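# Four arms build a self-supporting stick ring over well

## Task

Around the centre of the well (the square opening at scene x = 0, y = 0, with sides along x and y and only floor below), assemble a ring of wooden sticks where every stick has one end resting on a desk and its other end resting on the next stick in the ring. Sticks may overhang the well, and any number of the four arms may help. The ring must stand without any robot support at the end. Finally every gripper must release and the arms must move away.

## Robot and tools

Robots and cameras. There are four identical i2rt Big YAM arms, arm1 to arm4, each fixed to its own desk beside the well. Each has six revolute joints, a two-finger gripper and a wrist camera (arm1_cam_wrist to arm4_cam_wrist). A fixed room camera, cam_high, also views the scene. The wrist cameras are fisheye, 616x616 pixels. cam_high is a 504x504 pinhole camera with radial distortion. With joints 1 and 6 at zero and the hand level and pointing forward, the wrist camera rides on top of the hand, looking toward the fingertips. Reach is roughly 1.0 m from the joint-1 axis.

Frame. One shared scene frame: origin on the floor, +z up, well centre at x = 0, y = 0. Approximate arm bases in metres, with heading in degrees counter-clockwise from +x: arm1 (+0.22, +0.56, +0.72) heading -90; arm2 (-0.52, +0.50, +0.72) heading -90; arm3 (-0.22, -0.56, +0.72) heading +90; arm4 (+0.52, -0.50, +0.72) heading +90. The hand point is midway between the fingertips. Its z axis runs along the fingers and its y axis is the direction the fingers open and close.

execute_actions. Argument actions is a list holding either nothing (just report state and images) or a single action. The action is an object keyed by arm name; each present arm has a joints object. Every value is an absolute target, not an offset: joint1_rad to joint6_rad in radians, gripper_m in metres as the fingertip gap. Ranges, with the tolerance counted as arrived: joint1_rad -2.879 to 2.879 (±0.045), rotates the whole arm about its base, positive is counter-clockwise seen from above, zero points the arm along its base heading. joint2_rad 0 to 3.141 (±0.14), shoulder; zero has the upper arm lying back about level, increasing lifts it up then forward. joint3_rad 0 to 3.019 (±0.09), elbow; zero folds the forearm against the upper arm, increasing opens it. joint4_rad -1.692 to 1.57 (±0.055), hand pitch, positive tips fingers up. joint5_rad -1.57 to 1.57 (±0.03), sideways hand swing, positive toward the arm's right. joint6_rad -2.094 to 2.094 (±0.035), hand roll, positive clockwise viewed from behind the hand. gripper_m 0 to 0.093 (±0.003); grip force tops out near 50 to 62 N per pad, lower on some units. All motions in one action start at once but may finish at different times, and joints move at unequal speeds, so the hand can sweep a wide path. One action runs at most 15 s. Optional cameras lists which images to return (cam names or "all"; omitted or null means all, [] means none). An unknown key, camera name or out-of-range number rejects the whole call and nothing moves.

wait takes seconds (0 to 10), commands nothing and returns the same state and images. zoom_image takes camera and region [x0, y0, x1, y1] in pixels of that camera's latest full image, origin top-left, no larger than 504 by 504, and returns an enlarged view. finished_scene takes the current scene's number and ends it irreversibly after the last command is held; its result reports success. Replying with no tool call ends everything.

Reading results. Each result gives per-arm state, joint_positions, joint torques (six numbers in joint order, raw drive output with per-unit offset, scale and noise; nonzero even in free air), and the images named in the pictures line. joint_status tells how each commanded motion ended: off_target (stopped short and may still be pushing), contact_stop or time_out (target abandoned, joint holds where it stopped), not_followed (a built-in self/inter-arm clearance check withheld the targets; the arm may retry them on every later action until new valid targets arrive or the path clears). A gripper target in a withheld action still runs. on_its_own lists what this call did not command; there "held at" is the target being held, not the current position. After time_out a joint may keep a target within 0.375, 0.375, 0.113, 0.225, 0.075, 0.3 rad (joints 1 to 6) of where it sits and go there if freed; command its reported position to relieve it. A joint omitted from an action, or a whole omitted arm, may still be driving toward its earlier target without this showing. Very small target changes may not move a joint. If a result reports a stop, later motion calls in that same reply are skipped.

Heat. Holding loads warms motors even while you think. A MOTOR HOT line appears from 85 °C; at 100 °C an OVER-TEMPERATURE FAULT drops that arm and its gripper until cooled, and its unfinished keys show limit_stop_at_motor_heat (resend targets afterward). Loaded joints sag.

Cautions. The arms do not stop on contact and can push hard; avoid pressing into desks, sticks or each other. Two robots pressing firmly together fails the run, and a hard collision can too; the clearance check may react late and ignores fingers, gripper housings and wrist cameras. Do not knock sticks off the work area, drop, slam or let them slip. Loose objects may occasionally get a brief external nudge. The robot keeps its last command while you think. Release the sticks and retract all arms before ending.

Each tool is called after "Request:" as name([rows], argument=value, ...), one row to a line, values as JSON.

## Session

Request:
execute_actions(actions=[])

Scene clock: 0.00 s.
Joint torques (N m, as the arm reports them, + toward a larger angle): no reading
arm1.joint_positions: joint1_rad=+0.392 joint2_rad=+0.456 joint3_rad=+1.356 joint4_rad=-1.391 joint5_rad=+0.146 joint6_rad=-0.136 gripper_m=+0.094
arm1.joint_status: not commanded
arm1.hand: x=+0.2605 y=+0.3934 z=+1.3311 quat_wxyz=(-0.361, -0.461, -0.725, +0.363) (m; scene frame)
arm2.joint_positions: joint1_rad=+0.275 joint2_rad=+0.604 joint3_rad=+1.446 joint4_rad=-1.443 joint5_rad=-0.136 joint6_rad=+0.099 gripper_m=+0.095
arm2.joint_status: not commanded
arm2.hand: x=-0.4441 y=+0.3098 z=+1.2898 quat_wxyz=(-0.418, -0.544, -0.695, +0.213) (m; scene frame)
arm3.joint_positions: joint1_rad=+0.038 joint2_rad=+0.572 joint3_rad=+1.416 joint4_rad=-1.205 joint5_rad=+0.272 joint6_rad=+0.000 gripper_m=+0.095
arm3.joint_status: not commanded
arm3.hand: x=-0.1815 y=-0.3485 z=+1.3853 quat_wxyz=(-0.470, +0.537, -0.613, -0.340) (m; scene frame)
arm4.joint_positions: joint1_rad=+0.321 joint2_rad=+0.486 joint3_rad=+1.436 joint4_rad=-1.190 joint5_rad=+0.139 joint6_rad=+0.095 gripper_m=+0.094
arm4.joint_status: not commanded
arm4.hand: x=+0.4915 y=-0.3210 z=+1.4115 quat_wxyz=(-0.390, +0.580, -0.532, -0.479) (m; scene frame)
pictures: arm1_cam_wrist, arm2_cam_wrist, arm3_cam_wrist, arm4_cam_wrist, cam_high
Images, in order (width x height): arm1_cam_wrist 616x616, arm2_cam_wrist 616x616, arm3_cam_wrist 616x616, arm4_cam_wrist 616x616, cam_high 504x504.

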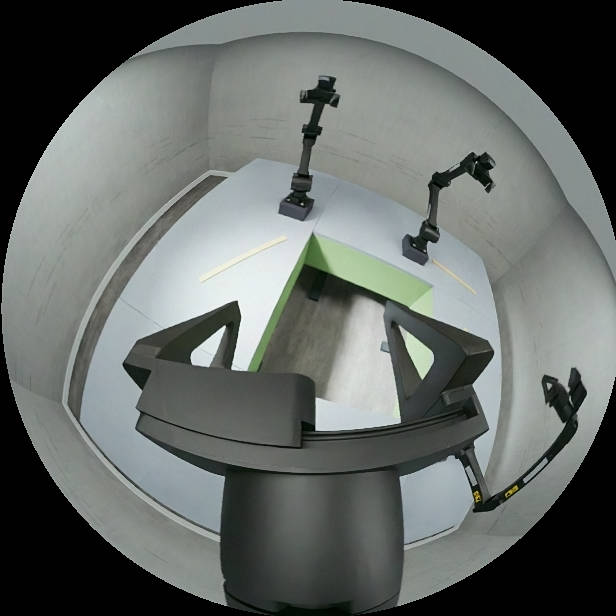

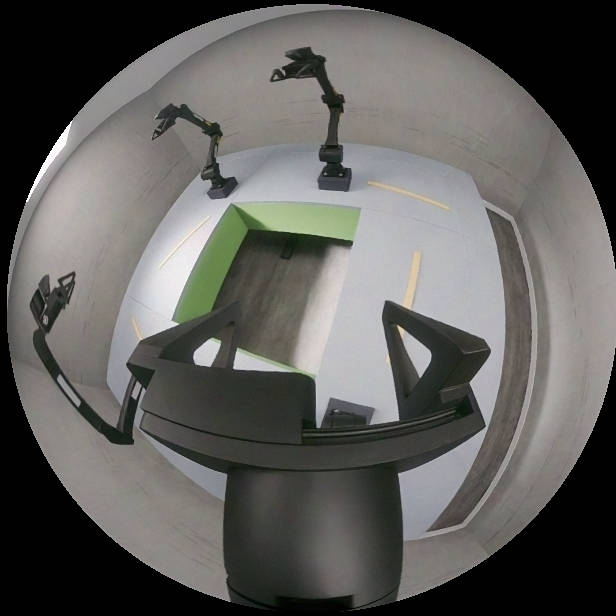

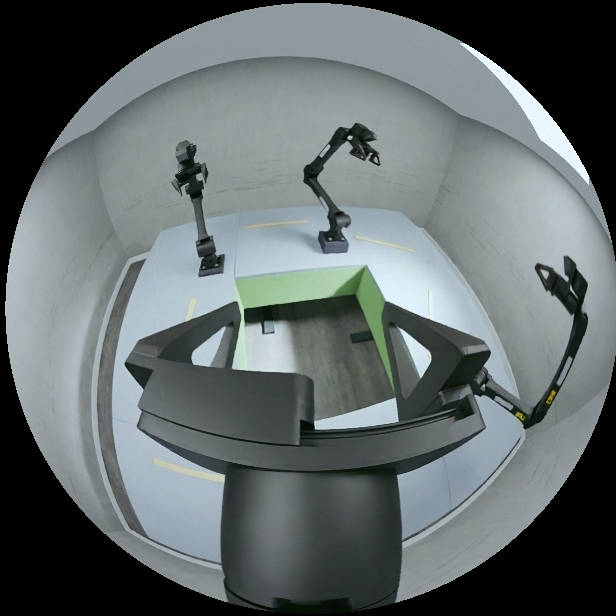

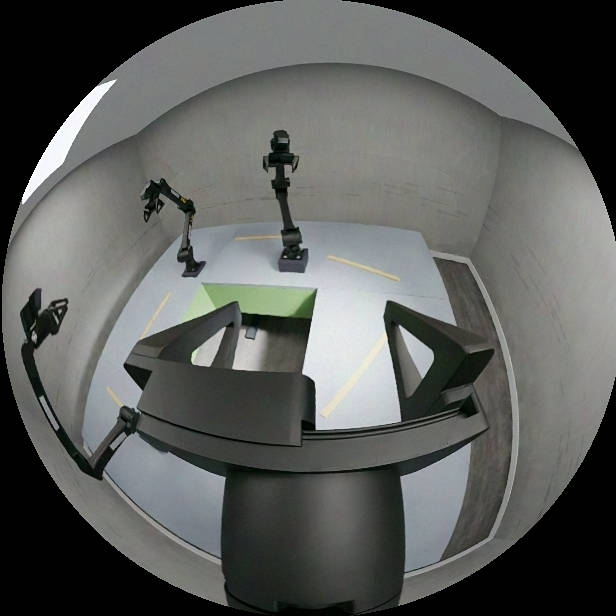

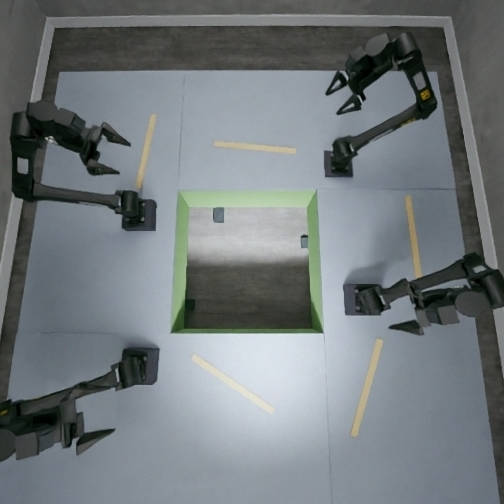

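Request:
zoom_image(camera="cam_high", region=[100, 90, 352, 342])

Request:
zoom_image(camera="cam_high", region=[160, 220, 412, 472])

Request:
execute_actions([
  {"arm1":{"joints":{"joint1_rad":1.45,"joint2_rad":1.3,"joint3_rad":1.2,"joint4_rad":-1.47,"joint5_rad":0,"joint6_rad":0}},"arm2":{"joints":{"joint1_rad":-0.15,"joint2_rad":1.6,"joint3_rad":1.5,"joint4_rad":-1.47,"joint5_rad":0,"joint6_rad":0}},"arm3":{"joints":{"joint1_rad":1.5,"joint2_rad":1.5,"joint3_rad":1.1,"joint4_rad":-1.17,"joint5_rad":0,"joint6_rad":0}},"arm4":{"joints":{"joint1_rad":-0.2,"joint2_rad":1.8,"joint3_rad":1.5,"joint4_rad":-1.0,"joint5_rad":0,"joint6_rad":0}}},
])

Region (100, 90, 352, 342) of cam_high's 504x504 image, scaled by 2.000, with more detail than that image has.

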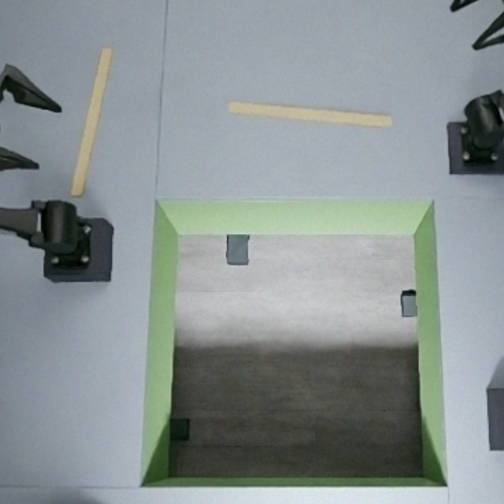

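Region (160, 220, 412, 472) of cam_high's 504x504 image, scaled by 2.000, with more detail than that image has.

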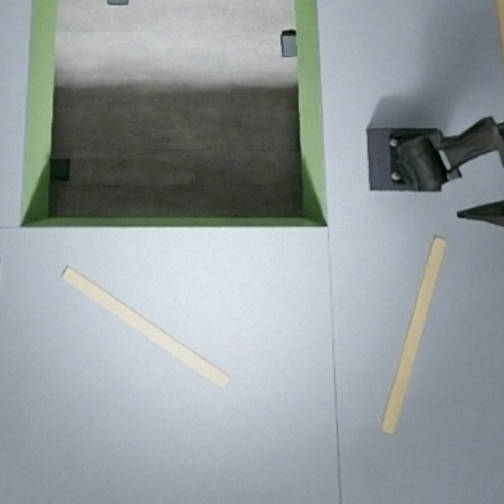

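Scene clock: 16.83 s.
Joint torques (N m, as the arm reports them, + toward a larger angle): arm1=[ 1.56 -9.81  9.5  -0.21 -0.14  0.2 ] | arm2=[ -0.94 -14.07  11.29   0.05   0.12  -0.05] | arm3=[ -1.47 -12.08   9.11   0.31   0.1    0.03] | arm4=[ -0.72 -19.57  10.87   0.76  -0.03  -0.07]
arm1.joint_positions: joint1_rad=+1.447 joint2_rad=+1.294 joint3_rad=+1.193 joint4_rad=-1.452 joint5_rad=+0.002 joint6_rad=-0.014 gripper_m=+0.095
arm1.joint_status: all done
arm1.hand: x=+0.5840 y=+0.5099 z=+1.0156 quat_wxyz=(-0.004, -0.058, -0.998, -0.002) (m; scene frame)
arm2.joint_positions: joint1_rad=-0.151 joint2_rad=+1.589 joint3_rad=+1.488 joint4_rad=-1.458 joint5_rad=-0.001 joint6_rad=+0.007 gripper_m=+0.095
arm2.joint_status: all done
arm2.hand: x=-0.5948 y=+0.0265 z=+0.9659 quat_wxyz=(-0.006, -0.762, -0.647, +0.004) (m; scene frame)
arm3.joint_positions: joint1_rad=+1.505 joint2_rad=+1.497 joint3_rad=+1.090 joint4_rad=-1.173 joint5_rad=-0.001 joint6_rad=+0.000 gripper_m=+0.095
arm3.joint_status: all done
arm3.hand: x=-0.6262 y=-0.5446 z=+0.9069 quat_wxyz=(-0.007, +1.000, -0.021, +0.002) (m; scene frame)
arm4.joint_positions: joint1_rad=-0.203 joint2_rad=+1.798 joint3_rad=+1.484 joint4_rad=-1.005 joint5_rad=+0.000 joint6_rad=+0.008 gripper_m=+0.094
arm4.joint_status: all done
arm4.hand: x=+0.6596 y=+0.0816 z=+0.9189 quat_wxyz=(-0.099, +0.611, -0.782, -0.077) (m; scene frame)
pictures: arm1_cam_wrist, arm2_cam_wrist, arm3_cam_wrist, arm4_cam_wrist, cam_high
Images, in order (width x height): arm1_cam_wrist 616x616, arm2_cam_wrist 616x616, arm3_cam_wrist 616x616, arm4_cam_wrist 616x616, cam_high 504x504.

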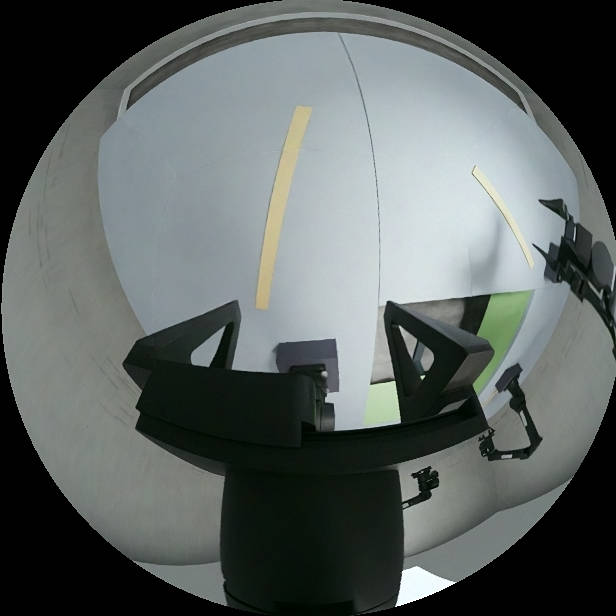

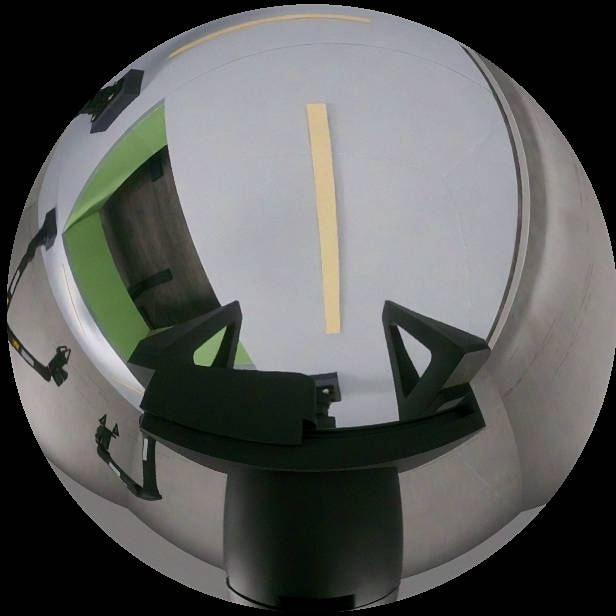

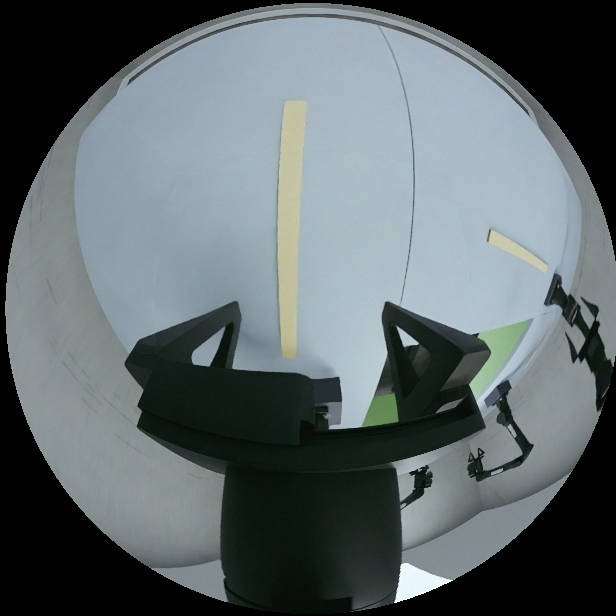

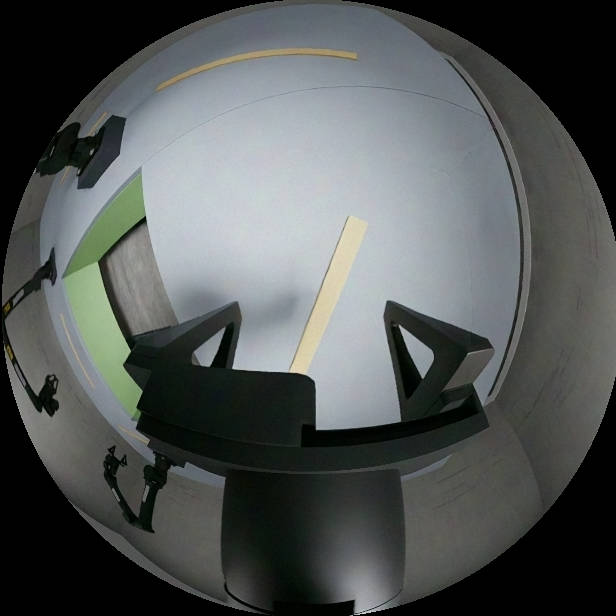

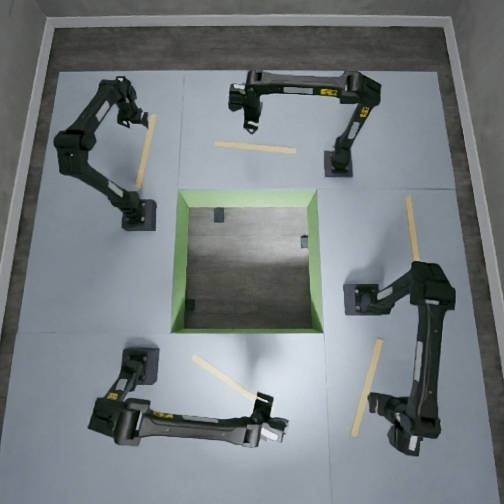

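Request:
execute_actions([
  {"arm1":{"joints":{"joint1_rad":1.734,"joint2_rad":1.398,"joint3_rad":0.565,"joint4_rad":-0.72,"joint6_rad":0.52,"gripper_m":0.07}},"arm2":{"joints":{"joint1_rad":-0.236,"joint2_rad":1.471,"joint3_rad":0.805,"joint4_rad":-0.896,"joint6_rad":-0.153,"gripper_m":0.07}},"arm3":{"joints":{"joint1_rad":1.58,"joint2_rad":1.371,"joint3_rad":0.525,"joint4_rad":-0.71,"joint6_rad":0.154,"gripper_m":0.07}},"arm4":{"joints":{"joint1_rad":0.014,"joint2_rad":1.535,"joint3_rad":0.705,"joint4_rad":-0.73,"joint6_rad":0.536,"gripper_m":0.07}}},
])

Scene clock: 77.73 s.
Joint torques (N m, as the arm reports them, + toward a larger angle): arm1=[ 0.91 -7.5   6.39  1.35 -0.05  0.2 ] | arm2=[-1.05 -8.95  8.58  1.05  0.07 -0.05] | arm3=[-1.34 -6.01  6.8   0.73  0.1   0.15] | arm4=[ -1.51 -11.16   7.24   0.39   0.09   0.12]
arm1.joint_positions: joint1_rad=+1.740 joint2_rad=+1.392 joint3_rad=+0.563 joint4_rad=-0.740 joint5_rad=+0.001 joint6_rad=+0.505 gripper_m=+0.070
arm1.joint_status: all done
arm1.hand: x=+0.4930 y=+0.6048 z=+0.7761 quat_wxyz=(+0.004, -0.170, -0.985, -0.003) (m; scene frame)
arm2.joint_positions: joint1_rad=-0.244 joint2_rad=+1.459 joint3_rad=+0.801 joint4_rad=-0.910 joint5_rad=+0.000 joint6_rad=-0.146 gripper_m=+0.070
arm2.joint_status: all done
arm2.hand: x=-0.6065 y=+0.1608 z=+0.7768 quat_wxyz=(-0.002, -0.742, -0.670, +0.001) (m; scene frame)
arm3.joint_positions: joint1_rad=+1.586 joint2_rad=+1.371 joint3_rad=+0.516 joint4_rad=-0.722 joint5_rad=+0.000 joint6_rad=+0.144 gripper_m=+0.070
arm3.joint_status: all done
arm3.hand: x=-0.4791 y=-0.5697 z=+0.7710 quat_wxyz=(-0.008, +0.999, -0.052, +0.000) (m; scene frame)
arm4.joint_positions: joint1_rad=+0.013 joint2_rad=+1.541 joint3_rad=+0.696 joint4_rad=-0.738 joint5_rad=-0.001 joint6_rad=+0.528 gripper_m=+0.070
arm4.joint_status: all done
arm4.hand: x=+0.5265 y=-0.1710 z=+0.7706 quat_wxyz=(+0.003, +0.490, -0.872, +0.006) (m; scene frame)
pictures: arm1_cam_wrist, arm2_cam_wrist, arm3_cam_wrist, arm4_cam_wrist, cam_high
Images, in order (width x height): arm1_cam_wrist 616x616, arm2_cam_wrist 616x616, arm3_cam_wrist 616x616, arm4_cam_wrist 616x616, cam_high 504x504.

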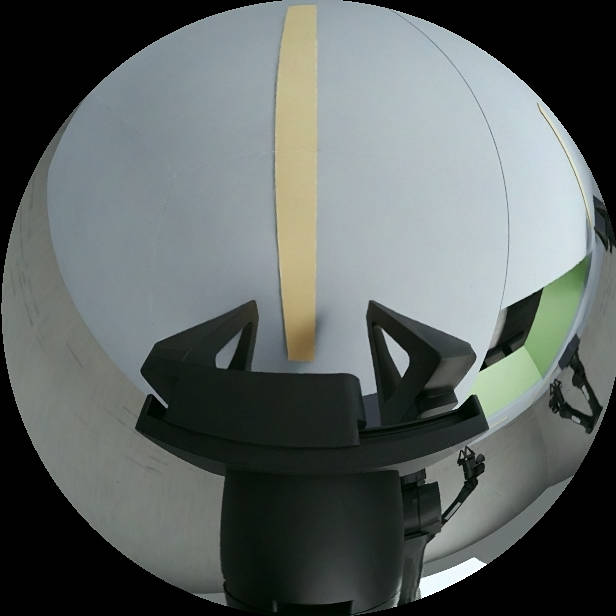

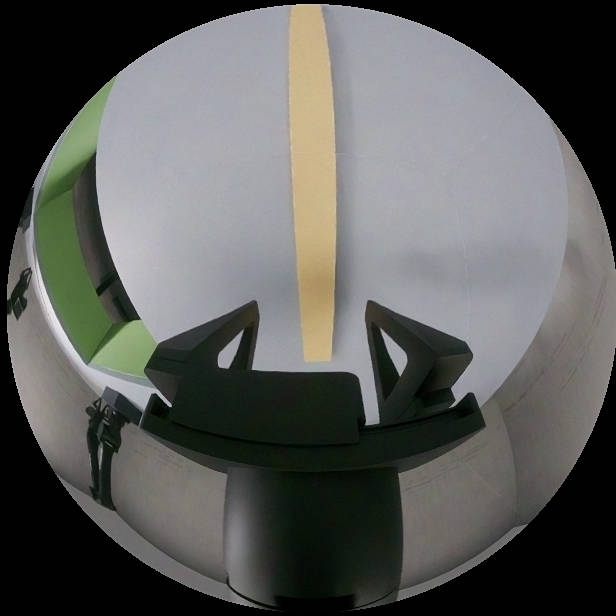

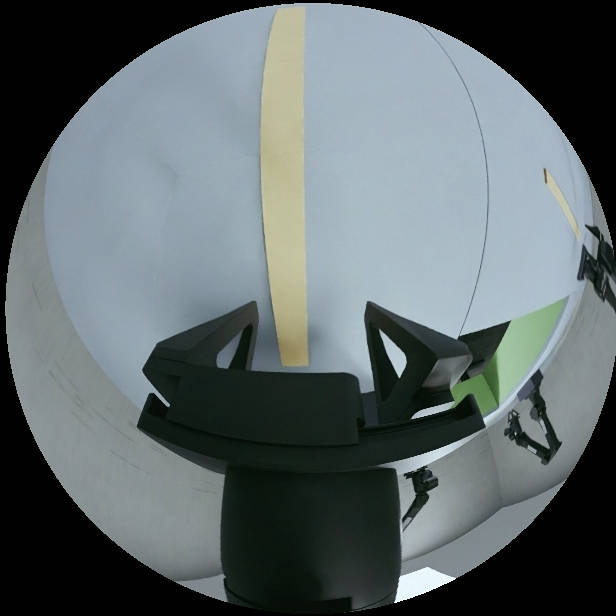

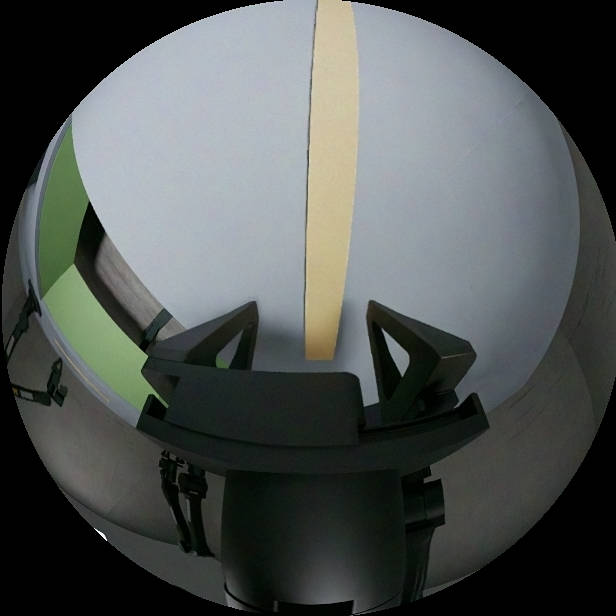

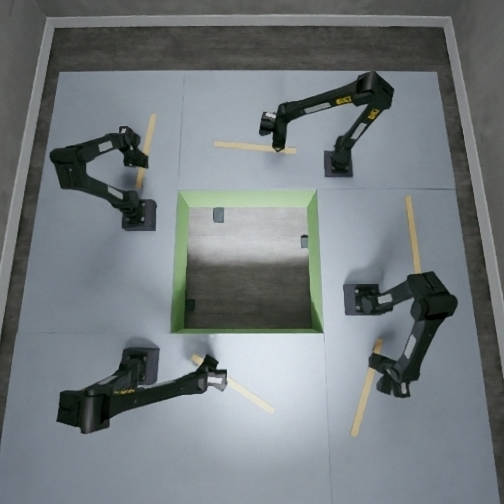

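Request:
zoom_image(camera="arm3_cam_wrist", region=[500, 150, 616, 266])

Region (500, 150, 616, 266) of arm3_cam_wrist's 616x616 image, scaled by 4.345, with more detail than that image has.

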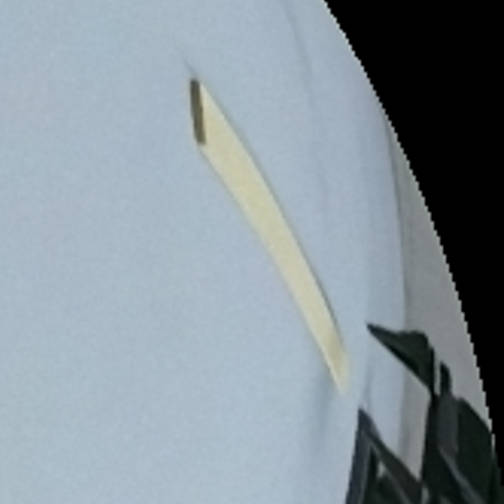

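Request:
execute_actions([
  {"arm1":{"joints":{"joint1_rad":1.78,"joint2_rad":1.555,"joint3_rad":0.522,"joint4_rad":-0.51,"joint6_rad":0.565,"gripper_m":0.08}},"arm2":{"joints":{"joint2_rad":1.579,"joint3_rad":0.751,"joint4_rad":-0.734,"gripper_m":0.08}},"arm3":{"joints":{"joint1_rad":1.655,"joint2_rad":1.524,"joint3_rad":0.487,"joint4_rad":-0.51,"joint6_rad":0.23,"gripper_m":0.08}},"arm4":{"joints":{"joint1_rad":-0.022,"joint2_rad":1.657,"joint3_rad":0.674,"joint4_rad":-0.57,"gripper_m":0.08}}},
])

Scene clock: 88.33 s.
Joint torques (N m, as the arm reports them, + toward a larger angle): arm1=[ 2.15 -8.53  4.86  1.77 -0.04  0.18] | arm2=[-0.46 -8.34  6.93  1.75  0.09  0.07] | arm3=[-0.4  -6.23  5.18  2.03  0.2   0.27] | arm4=[-1.38 -9.83  5.32  1.15  0.1   0.09]
arm1.joint_positions: joint1_rad=+1.769 joint2_rad=+1.550 joint3_rad=+0.522 joint4_rad=-0.538 joint5_rad=+0.001 joint6_rad=+0.553 gripper_m=+0.080
arm1.joint_status: all done
arm1.hand: x=+0.4916 y=+0.6135 z=+0.7261 quat_wxyz=(+0.003, -0.179, -0.984, -0.003) (m; scene frame)
arm2.joint_positions: joint1_rad=-0.244 joint2_rad=+1.553 joint3_rad=+0.755 joint4_rad=-0.768 joint5_rad=-0.001 joint6_rad=-0.158 gripper_m=+0.080
arm2.joint_status: all done
arm2.hand: x=-0.6066 y=+0.1597 z=+0.7329 quat_wxyz=(-0.003, -0.738, -0.674, +0.002) (m; scene frame)
arm3.joint_positions: joint1_rad=+1.653 joint2_rad=+1.513 joint3_rad=+0.484 joint4_rad=-0.548 joint5_rad=-0.003 joint6_rad=+0.208 gripper_m=+0.080
arm3.joint_status: all done
arm3.hand: x=-0.4789 y=-0.5870 z=+0.7290 quat_wxyz=(-0.007, +0.999, -0.051, +0.001) (m; scene frame)
arm4.joint_positions: joint1_rad=-0.022 joint2_rad=+1.642 joint3_rad=+0.677 joint4_rad=-0.596 joint5_rad=-0.003 joint6_rad=+0.528 gripper_m=+0.080
arm4.joint_status: all done
arm4.hand: x=+0.5382 y=-0.1642 z=+0.7348 quat_wxyz=(-0.002, +0.474, -0.880, -0.003) (m; scene frame)
pictures: arm1_cam_wrist, arm2_cam_wrist, arm3_cam_wrist, arm4_cam_wrist, cam_high
Images, in order (width x height): arm1_cam_wrist 616x616, arm2_cam_wrist 616x616, arm3_cam_wrist 616x616, arm4_cam_wrist 616x616, cam_high 504x504.

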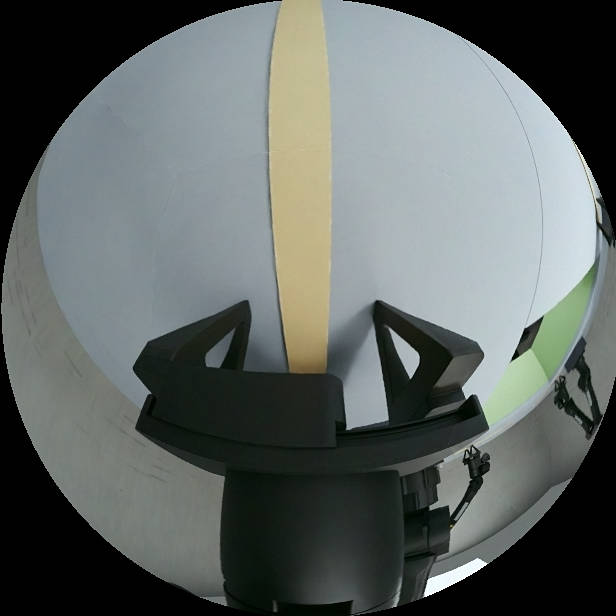

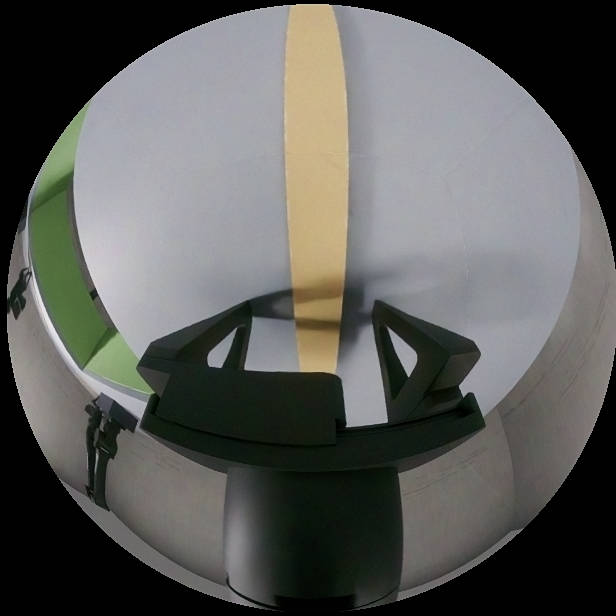

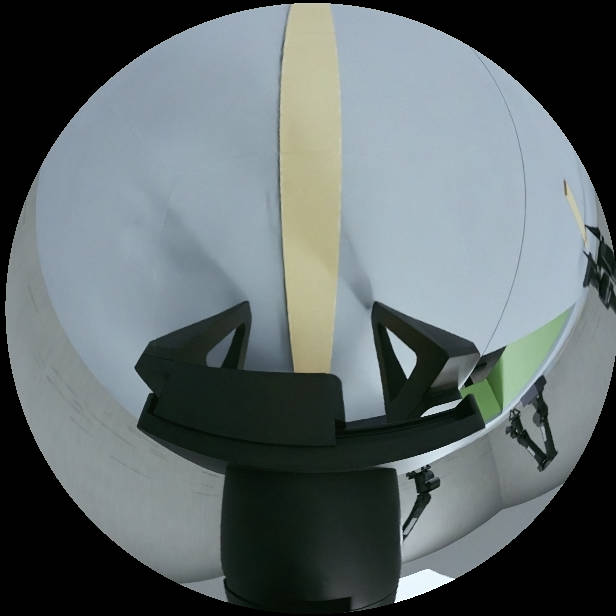

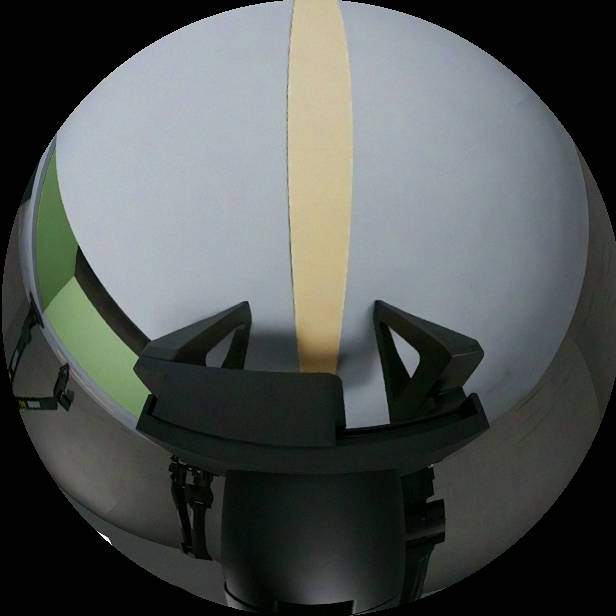

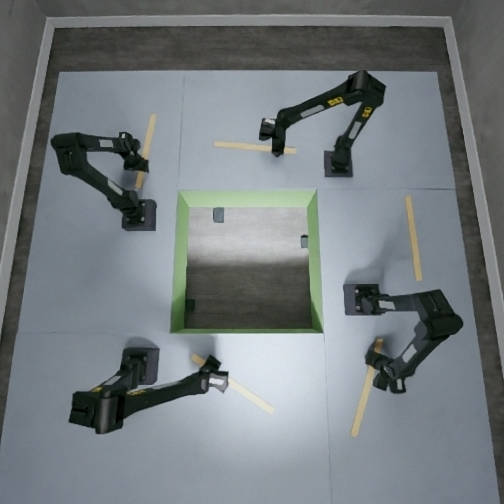

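Request:
execute_actions([
  {"arm1":{"joints":{"joint2_rad":1.575,"gripper_m":0.05}},"arm2":{"joints":{"joint2_rad":1.6,"joint3_rad":0.745,"gripper_m":0.05}},"arm3":{"joints":{"joint2_rad":1.55,"gripper_m":0.05}},"arm4":{"joints":{"joint2_rad":1.685,"joint3_rad":0.668,"gripper_m":0.05}}},
], cameras=[])

Scene clock: 91.73 s.
Joint torques (N m, as the arm reports them, + toward a larger angle): arm1=[ 2.05 -7.11  4.81  1.36 -0.05  0.18] | arm2=[-0.98 -6.48  6.58  1.25  0.16  0.07] | arm3=[-1.   -4.76  5.17  0.93  0.77  0.17] | arm4=[-1.33 -7.32  4.86  0.81  0.01  0.1 ]
arm1.joint_positions: joint1_rad=+1.769 joint2_rad=+1.550 joint3_rad=+0.522 joint4_rad=-0.530 joint5_rad=+0.001 joint6_rad=+0.553 gripper_m=+0.050
arm1.joint_status: all done
arm1.hand: x=+0.4936 y=+0.6139 z=+0.7261 quat_wxyz=(-0.001, -0.179, -0.984, -0.005) (m; scene frame)
arm2.joint_positions: joint1_rad=-0.241 joint2_rad=+1.553 joint3_rad=+0.755 joint4_rad=-0.754 joint5_rad=-0.004 joint6_rad=-0.158 gripper_m=+0.050
arm2.joint_status: all done
arm2.hand: x=-0.6057 y=+0.1561 z=+0.7328 quat_wxyz=(-0.008, -0.737, -0.676, +0.007) (m; scene frame)
arm3.joint_positions: joint1_rad=+1.658 joint2_rad=+1.517 joint3_rad=+0.484 joint4_rad=-0.524 joint5_rad=-0.018 joint6_rad=+0.219 gripper_m=+0.050
arm3.joint_status: all done
arm3.hand: x=-0.4833 y=-0.5915 z=+0.7280 quat_wxyz=(+0.002, +0.999, -0.053, -0.008) (m; scene frame)
arm4.joint_positions: joint1_rad=-0.022 joint2_rad=+1.642 joint3_rad=+0.677 joint4_rad=-0.587 joint5_rad=+0.001 joint6_rad=+0.528 gripper_m=+0.050
arm4.joint_status: all done
arm4.hand: x=+0.5389 y=-0.1622 z=+0.7345 quat_wxyz=(-0.005, +0.474, -0.880, -0.006) (m; scene frame)
pictures: none
No camera images: the call's "cameras" was empty. Leave "cameras" out to get every camera's image.

Request:
execute_actions([
  {"arm1":{"joints":{"gripper_m":0.0}},"arm2":{"joints":{"gripper_m":0.0}},"arm3":{"joints":{"gripper_m":0.0}},"arm4":{"joints":{"gripper_m":0.0}}},
])

Scene clock: 94.43 s.
Joint torques (N m, as the arm reports them, + toward a larger angle): arm1=[ 2.07 -7.01  4.82  1.38 -0.05  0.15] | arm2=[-1.   -6.56  6.5   1.14  0.15  0.08] | arm3=[-0.77 -4.48  5.2   0.69  0.5   0.14] | arm4=[-1.63 -7.61  4.81  0.77  0.    0.08]
arm1.joint_positions: joint1_rad=+1.769 joint2_rad=+1.550 joint3_rad=+0.522 joint4_rad=-0.529 joint5_rad=+0.001 joint6_rad=+0.555 gripper_m=+0.027
arm1.joint_status: gripper_m off_target (ended at +0.027, target +0.000)
arm1.hand: x=+0.4936 y=+0.6140 z=+0.7259 quat_wxyz=(-0.001, -0.180, -0.984, -0.005) (m; scene frame)
arm2.joint_positions: joint1_rad=-0.240 joint2_rad=+1.554 joint3_rad=+0.755 joint4_rad=-0.750 joint5_rad=-0.003 joint6_rad=-0.158 gripper_m=+0.027
arm2.joint_status: gripper_m off_target (ended at +0.027, target +0.000)
arm2.hand: x=-0.6060 y=+0.1554 z=+0.7326 quat_wxyz=(-0.008, -0.737, -0.676, +0.008) (m; scene frame)
arm3.joint_positions: joint1_rad=+1.658 joint2_rad=+1.518 joint3_rad=+0.484 joint4_rad=-0.520 joint5_rad=-0.011 joint6_rad=+0.220 gripper_m=+0.028
arm3.joint_status: gripper_m off_target (ended at +0.028, target +0.000)
arm3.hand: x=-0.4843 y=-0.5904 z=+0.7278 quat_wxyz=(-0.001, +0.998, -0.054, -0.010) (m; scene frame)
arm4.joint_positions: joint1_rad=-0.022 joint2_rad=+1.644 joint3_rad=+0.677 joint4_rad=-0.584 joint5_rad=+0.001 joint6_rad=+0.530 gripper_m=+0.027
arm4.joint_status: gripper_m off_target (ended at +0.027, target +0.000)
arm4.hand: x=+0.5389 y=-0.1617 z=+0.7342 quat_wxyz=(-0.006, +0.474, -0.881, -0.007) (m; scene frame)
pictures: arm1_cam_wrist, arm2_cam_wrist, arm3_cam_wrist, arm4_cam_wrist, cam_high
Images, in order (width x height): arm1_cam_wrist 616x616, arm2_cam_wrist 616x616, arm3_cam_wrist 616x616, arm4_cam_wrist 616x616, cam_high 504x504.

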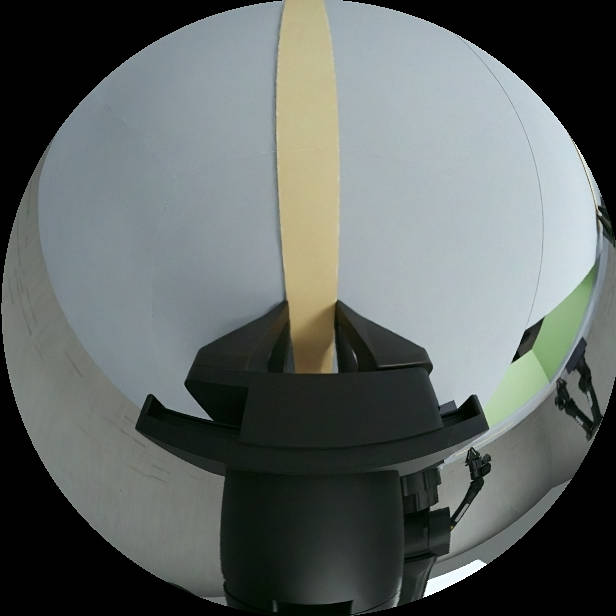

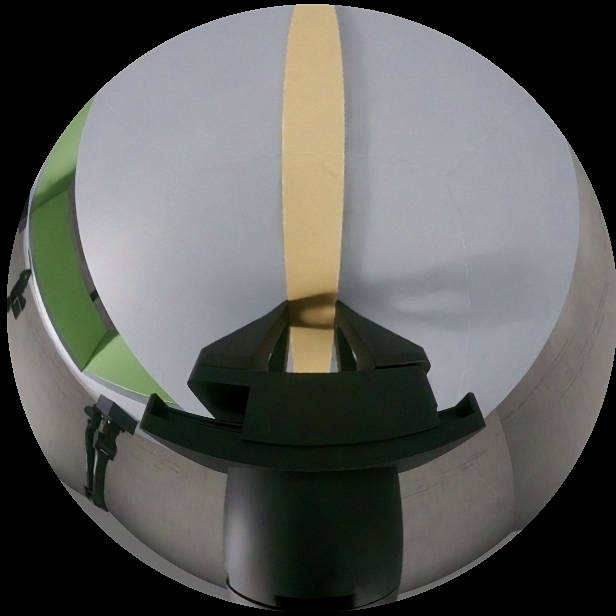

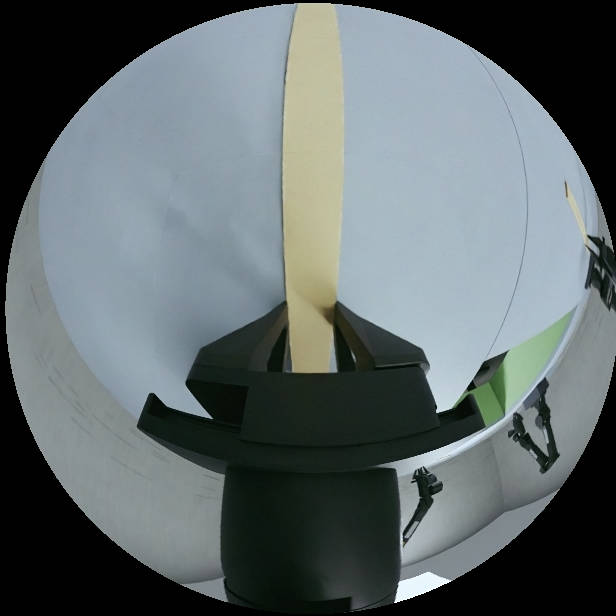

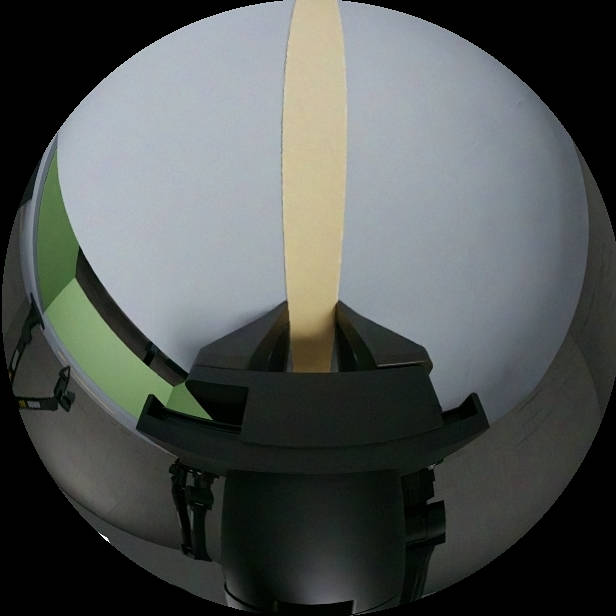

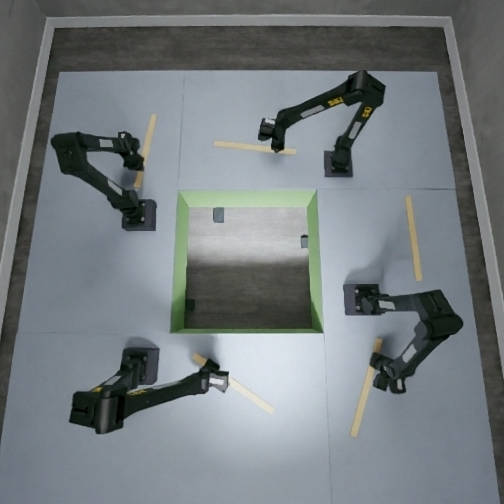

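Request:
execute_actions([
  {"arm1":{"joints":{"joint2_rad":1.2,"joint3_rad":0.7,"joint4_rad":-0.9}},"arm2":{"joints":{"joint2_rad":1.46,"joint3_rad":0.81,"joint4_rad":-0.86}},"arm3":{"joints":{"joint2_rad":1.2,"joint3_rad":0.7,"joint4_rad":-0.9}},"arm4":{"joints":{"joint2_rad":1.51,"joint3_rad":0.71,"joint4_rad":-0.71}}},
], cameras=["cam_high","arm1_cam_wrist","arm2_cam_wrist"])

Request:
execute_actions([
  {"arm1":{"joints":{"joint1_rad":-0.75,"joint5_rad":-0.167,"joint6_rad":-0.95}},"arm2":{"joints":{"joint1_rad":0.0,"joint5_rad":-0.1,"joint6_rad":-1.75}},"arm3":{"joints":{"joint1_rad":-0.754,"joint5_rad":-0.167,"joint6_rad":-0.95}},"arm4":{"joints":{"joint5_rad":-0.1,"joint6_rad":-1.75}}},
])

Scene clock: 114.07 s.
Joint torques (N m, as the arm reports them, + toward a larger angle): arm1=[ 2.07 -5.72  9.22  0.19 -0.06  0.15] | arm2=[ -0.83 -10.17  10.85   0.18   0.12   0.08] | arm3=[-0.87 -5.71  9.06  0.16  0.2   0.14] | arm4=[-1.26 -9.98  9.06 -0.15  0.    0.06]
arm1.joint_positions: joint1_rad=+1.769 joint2_rad=+1.184 joint3_rad=+0.687 joint4_rad=-0.883 joint5_rad=+0.001 joint6_rad=+0.555 gripper_m=+0.027
arm1.joint_status: all done
arm1.hand: x=+0.5359 y=+0.6208 z=+0.8712 quat_wxyz=(-0.083, -0.180, -0.979, -0.037) (m; scene frame)
arm2.joint_positions: joint1_rad=-0.240 joint2_rad=+1.461 joint3_rad=+0.777 joint4_rad=-0.849 joint5_rad=-0.002 joint6_rad=-0.158 gripper_m=+0.027
arm2.joint_status: all done
arm2.hand: x=-0.6056 y=+0.1575 z=+0.7690 quat_wxyz=(-0.012, -0.737, -0.676, +0.015) (m; scene frame)
arm3.joint_positions: joint1_rad=+1.658 joint2_rad=+1.196 joint3_rad=+0.686 joint4_rad=-0.893 joint5_rad=-0.002 joint6_rad=+0.221 gripper_m=+0.028
arm3.joint_status: all done
arm3.hand: x=-0.5356 y=-0.5970 z=+0.8688 quat_wxyz=(+0.007, +0.995, -0.054, -0.085) (m; scene frame)
arm4.joint_positions: joint1_rad=-0.022 joint2_rad=+1.505 joint3_rad=+0.681 joint4_rad=-0.701 joint5_rad=+0.001 joint6_rad=+0.530 gripper_m=+0.027
arm4.joint_status: all done
arm4.hand: x=+0.5387 y=-0.1651 z=+0.7782 quat_wxyz=(-0.013, +0.474, -0.880, -0.018) (m; scene frame)
pictures: arm1_cam_wrist, arm2_cam_wrist, cam_high
Images, in order (width x height): arm1_cam_wrist 616x616, arm2_cam_wrist 616x616, cam_high 504x504.

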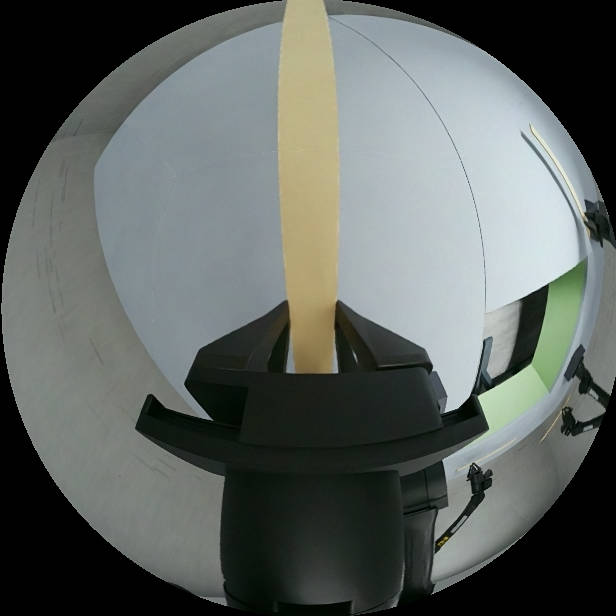

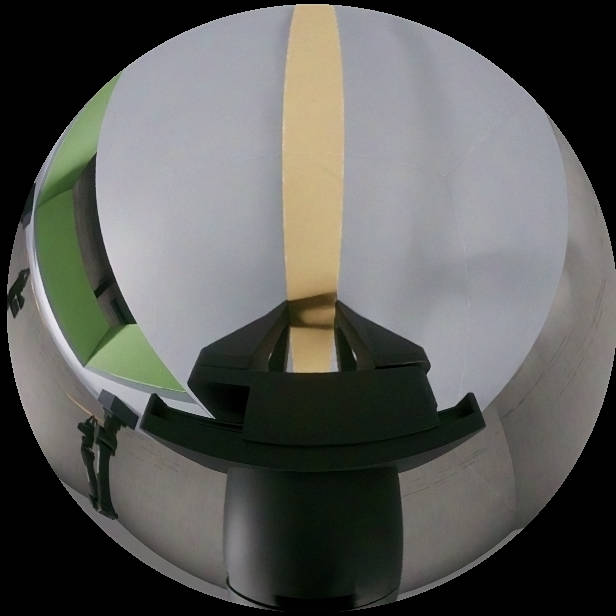

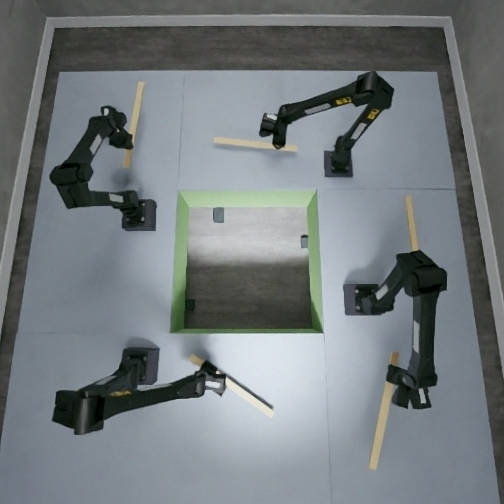

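Scene clock: 116.53 s.
Joint torques (N m, as the arm reports them, + toward a larger angle): arm1=[ 0.9  -5.68  9.23  0.25 -0.31 -0.06] | arm2=[-1.48 -9.83 10.74  0.03 -0.07 -0.06] | arm3=[-0.57 -5.2   9.24  0.1  -0.26 -0.07] | arm4=[-1.36 -9.67  8.94 -0.19 -0.25 -0.04]
arm1.joint_positions: joint1_rad=-0.744 joint2_rad=+1.184 joint3_rad=+0.687 joint4_rad=-0.883 joint5_rad=-0.166 joint6_rad=-0.936 gripper_m=+0.027
arm1.joint_status: all done
arm1.hand: x=+0.0175 y=+0.3036 z=+0.8757 quat_wxyz=(-0.071, -0.627, -0.769, +0.099) (m; scene frame)
arm2.joint_positions: joint1_rad=+0.008 joint2_rad=+1.461 joint3_rad=+0.777 joint4_rad=-0.849 joint5_rad=-0.100 joint6_rad=-1.743 gripper_m=+0.027
arm2.joint_status: all done
arm2.hand: x=-0.5019 y=+0.1471 z=+0.7700 quat_wxyz=(-0.049, +0.089, -0.995, +0.024) (m; scene frame)
arm3.joint_positions: joint1_rad=-0.755 joint2_rad=+1.196 joint3_rad=+0.686 joint4_rad=-0.893 joint5_rad=-0.163 joint6_rad=-0.941 gripper_m=+0.028
arm3.joint_status: all done
arm3.hand: x=-0.0233 y=-0.3042 z=+0.8734 quat_wxyz=(-0.092, +0.776, -0.619, -0.084) (m; scene frame)
arm4.joint_positions: joint1_rad=-0.022 joint2_rad=+1.505 joint3_rad=+0.681 joint4_rad=-0.701 joint5_rad=-0.098 joint6_rad=-1.742 gripper_m=+0.027
arm4.joint_status: all done
arm4.hand: x=+0.5217 y=-0.1642 z=+0.7790 quat_wxyz=(-0.027, +0.997, +0.060, -0.045) (m; scene frame)
pictures: arm1_cam_wrist, arm2_cam_wrist, arm3_cam_wrist, arm4_cam_wrist, cam_high
Images, in order (width x height): arm1_cam_wrist 616x616, arm2_cam_wrist 616x616, arm3_cam_wrist 616x616, arm4_cam_wrist 616x616, cam_high 504x504.

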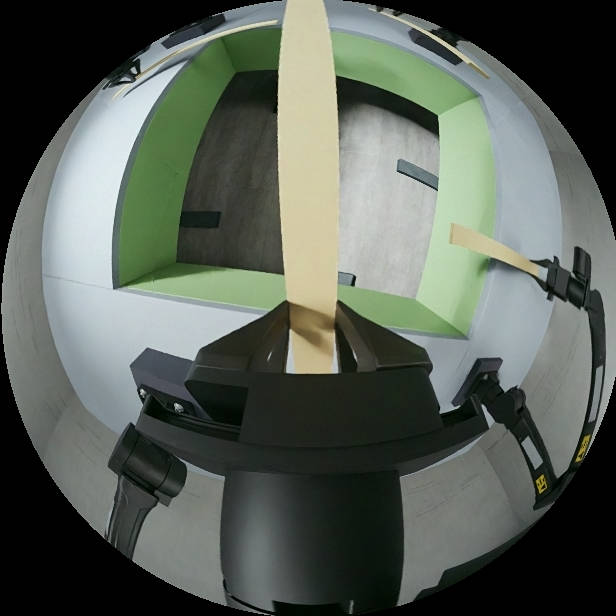

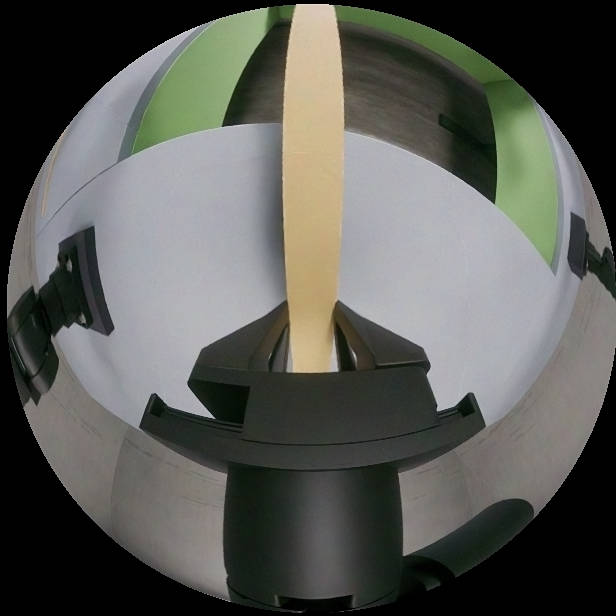

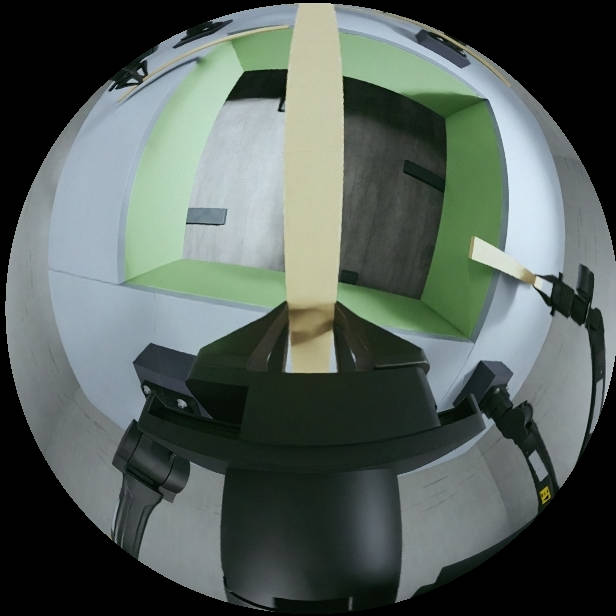

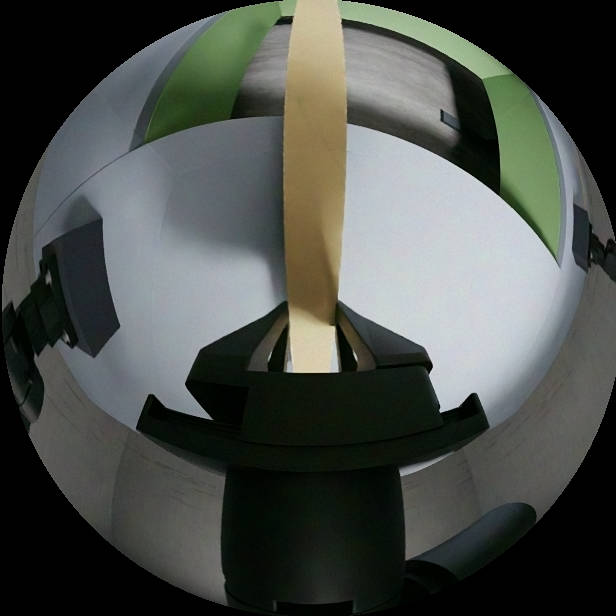

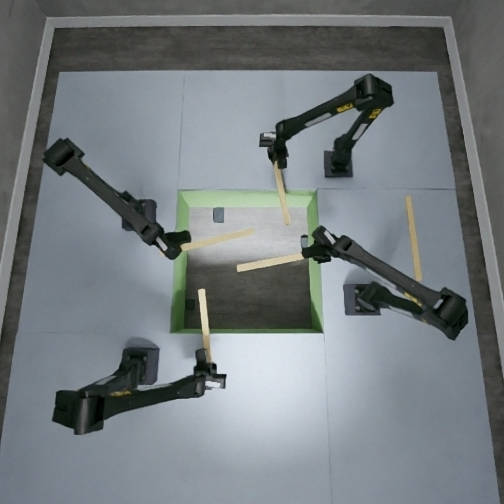

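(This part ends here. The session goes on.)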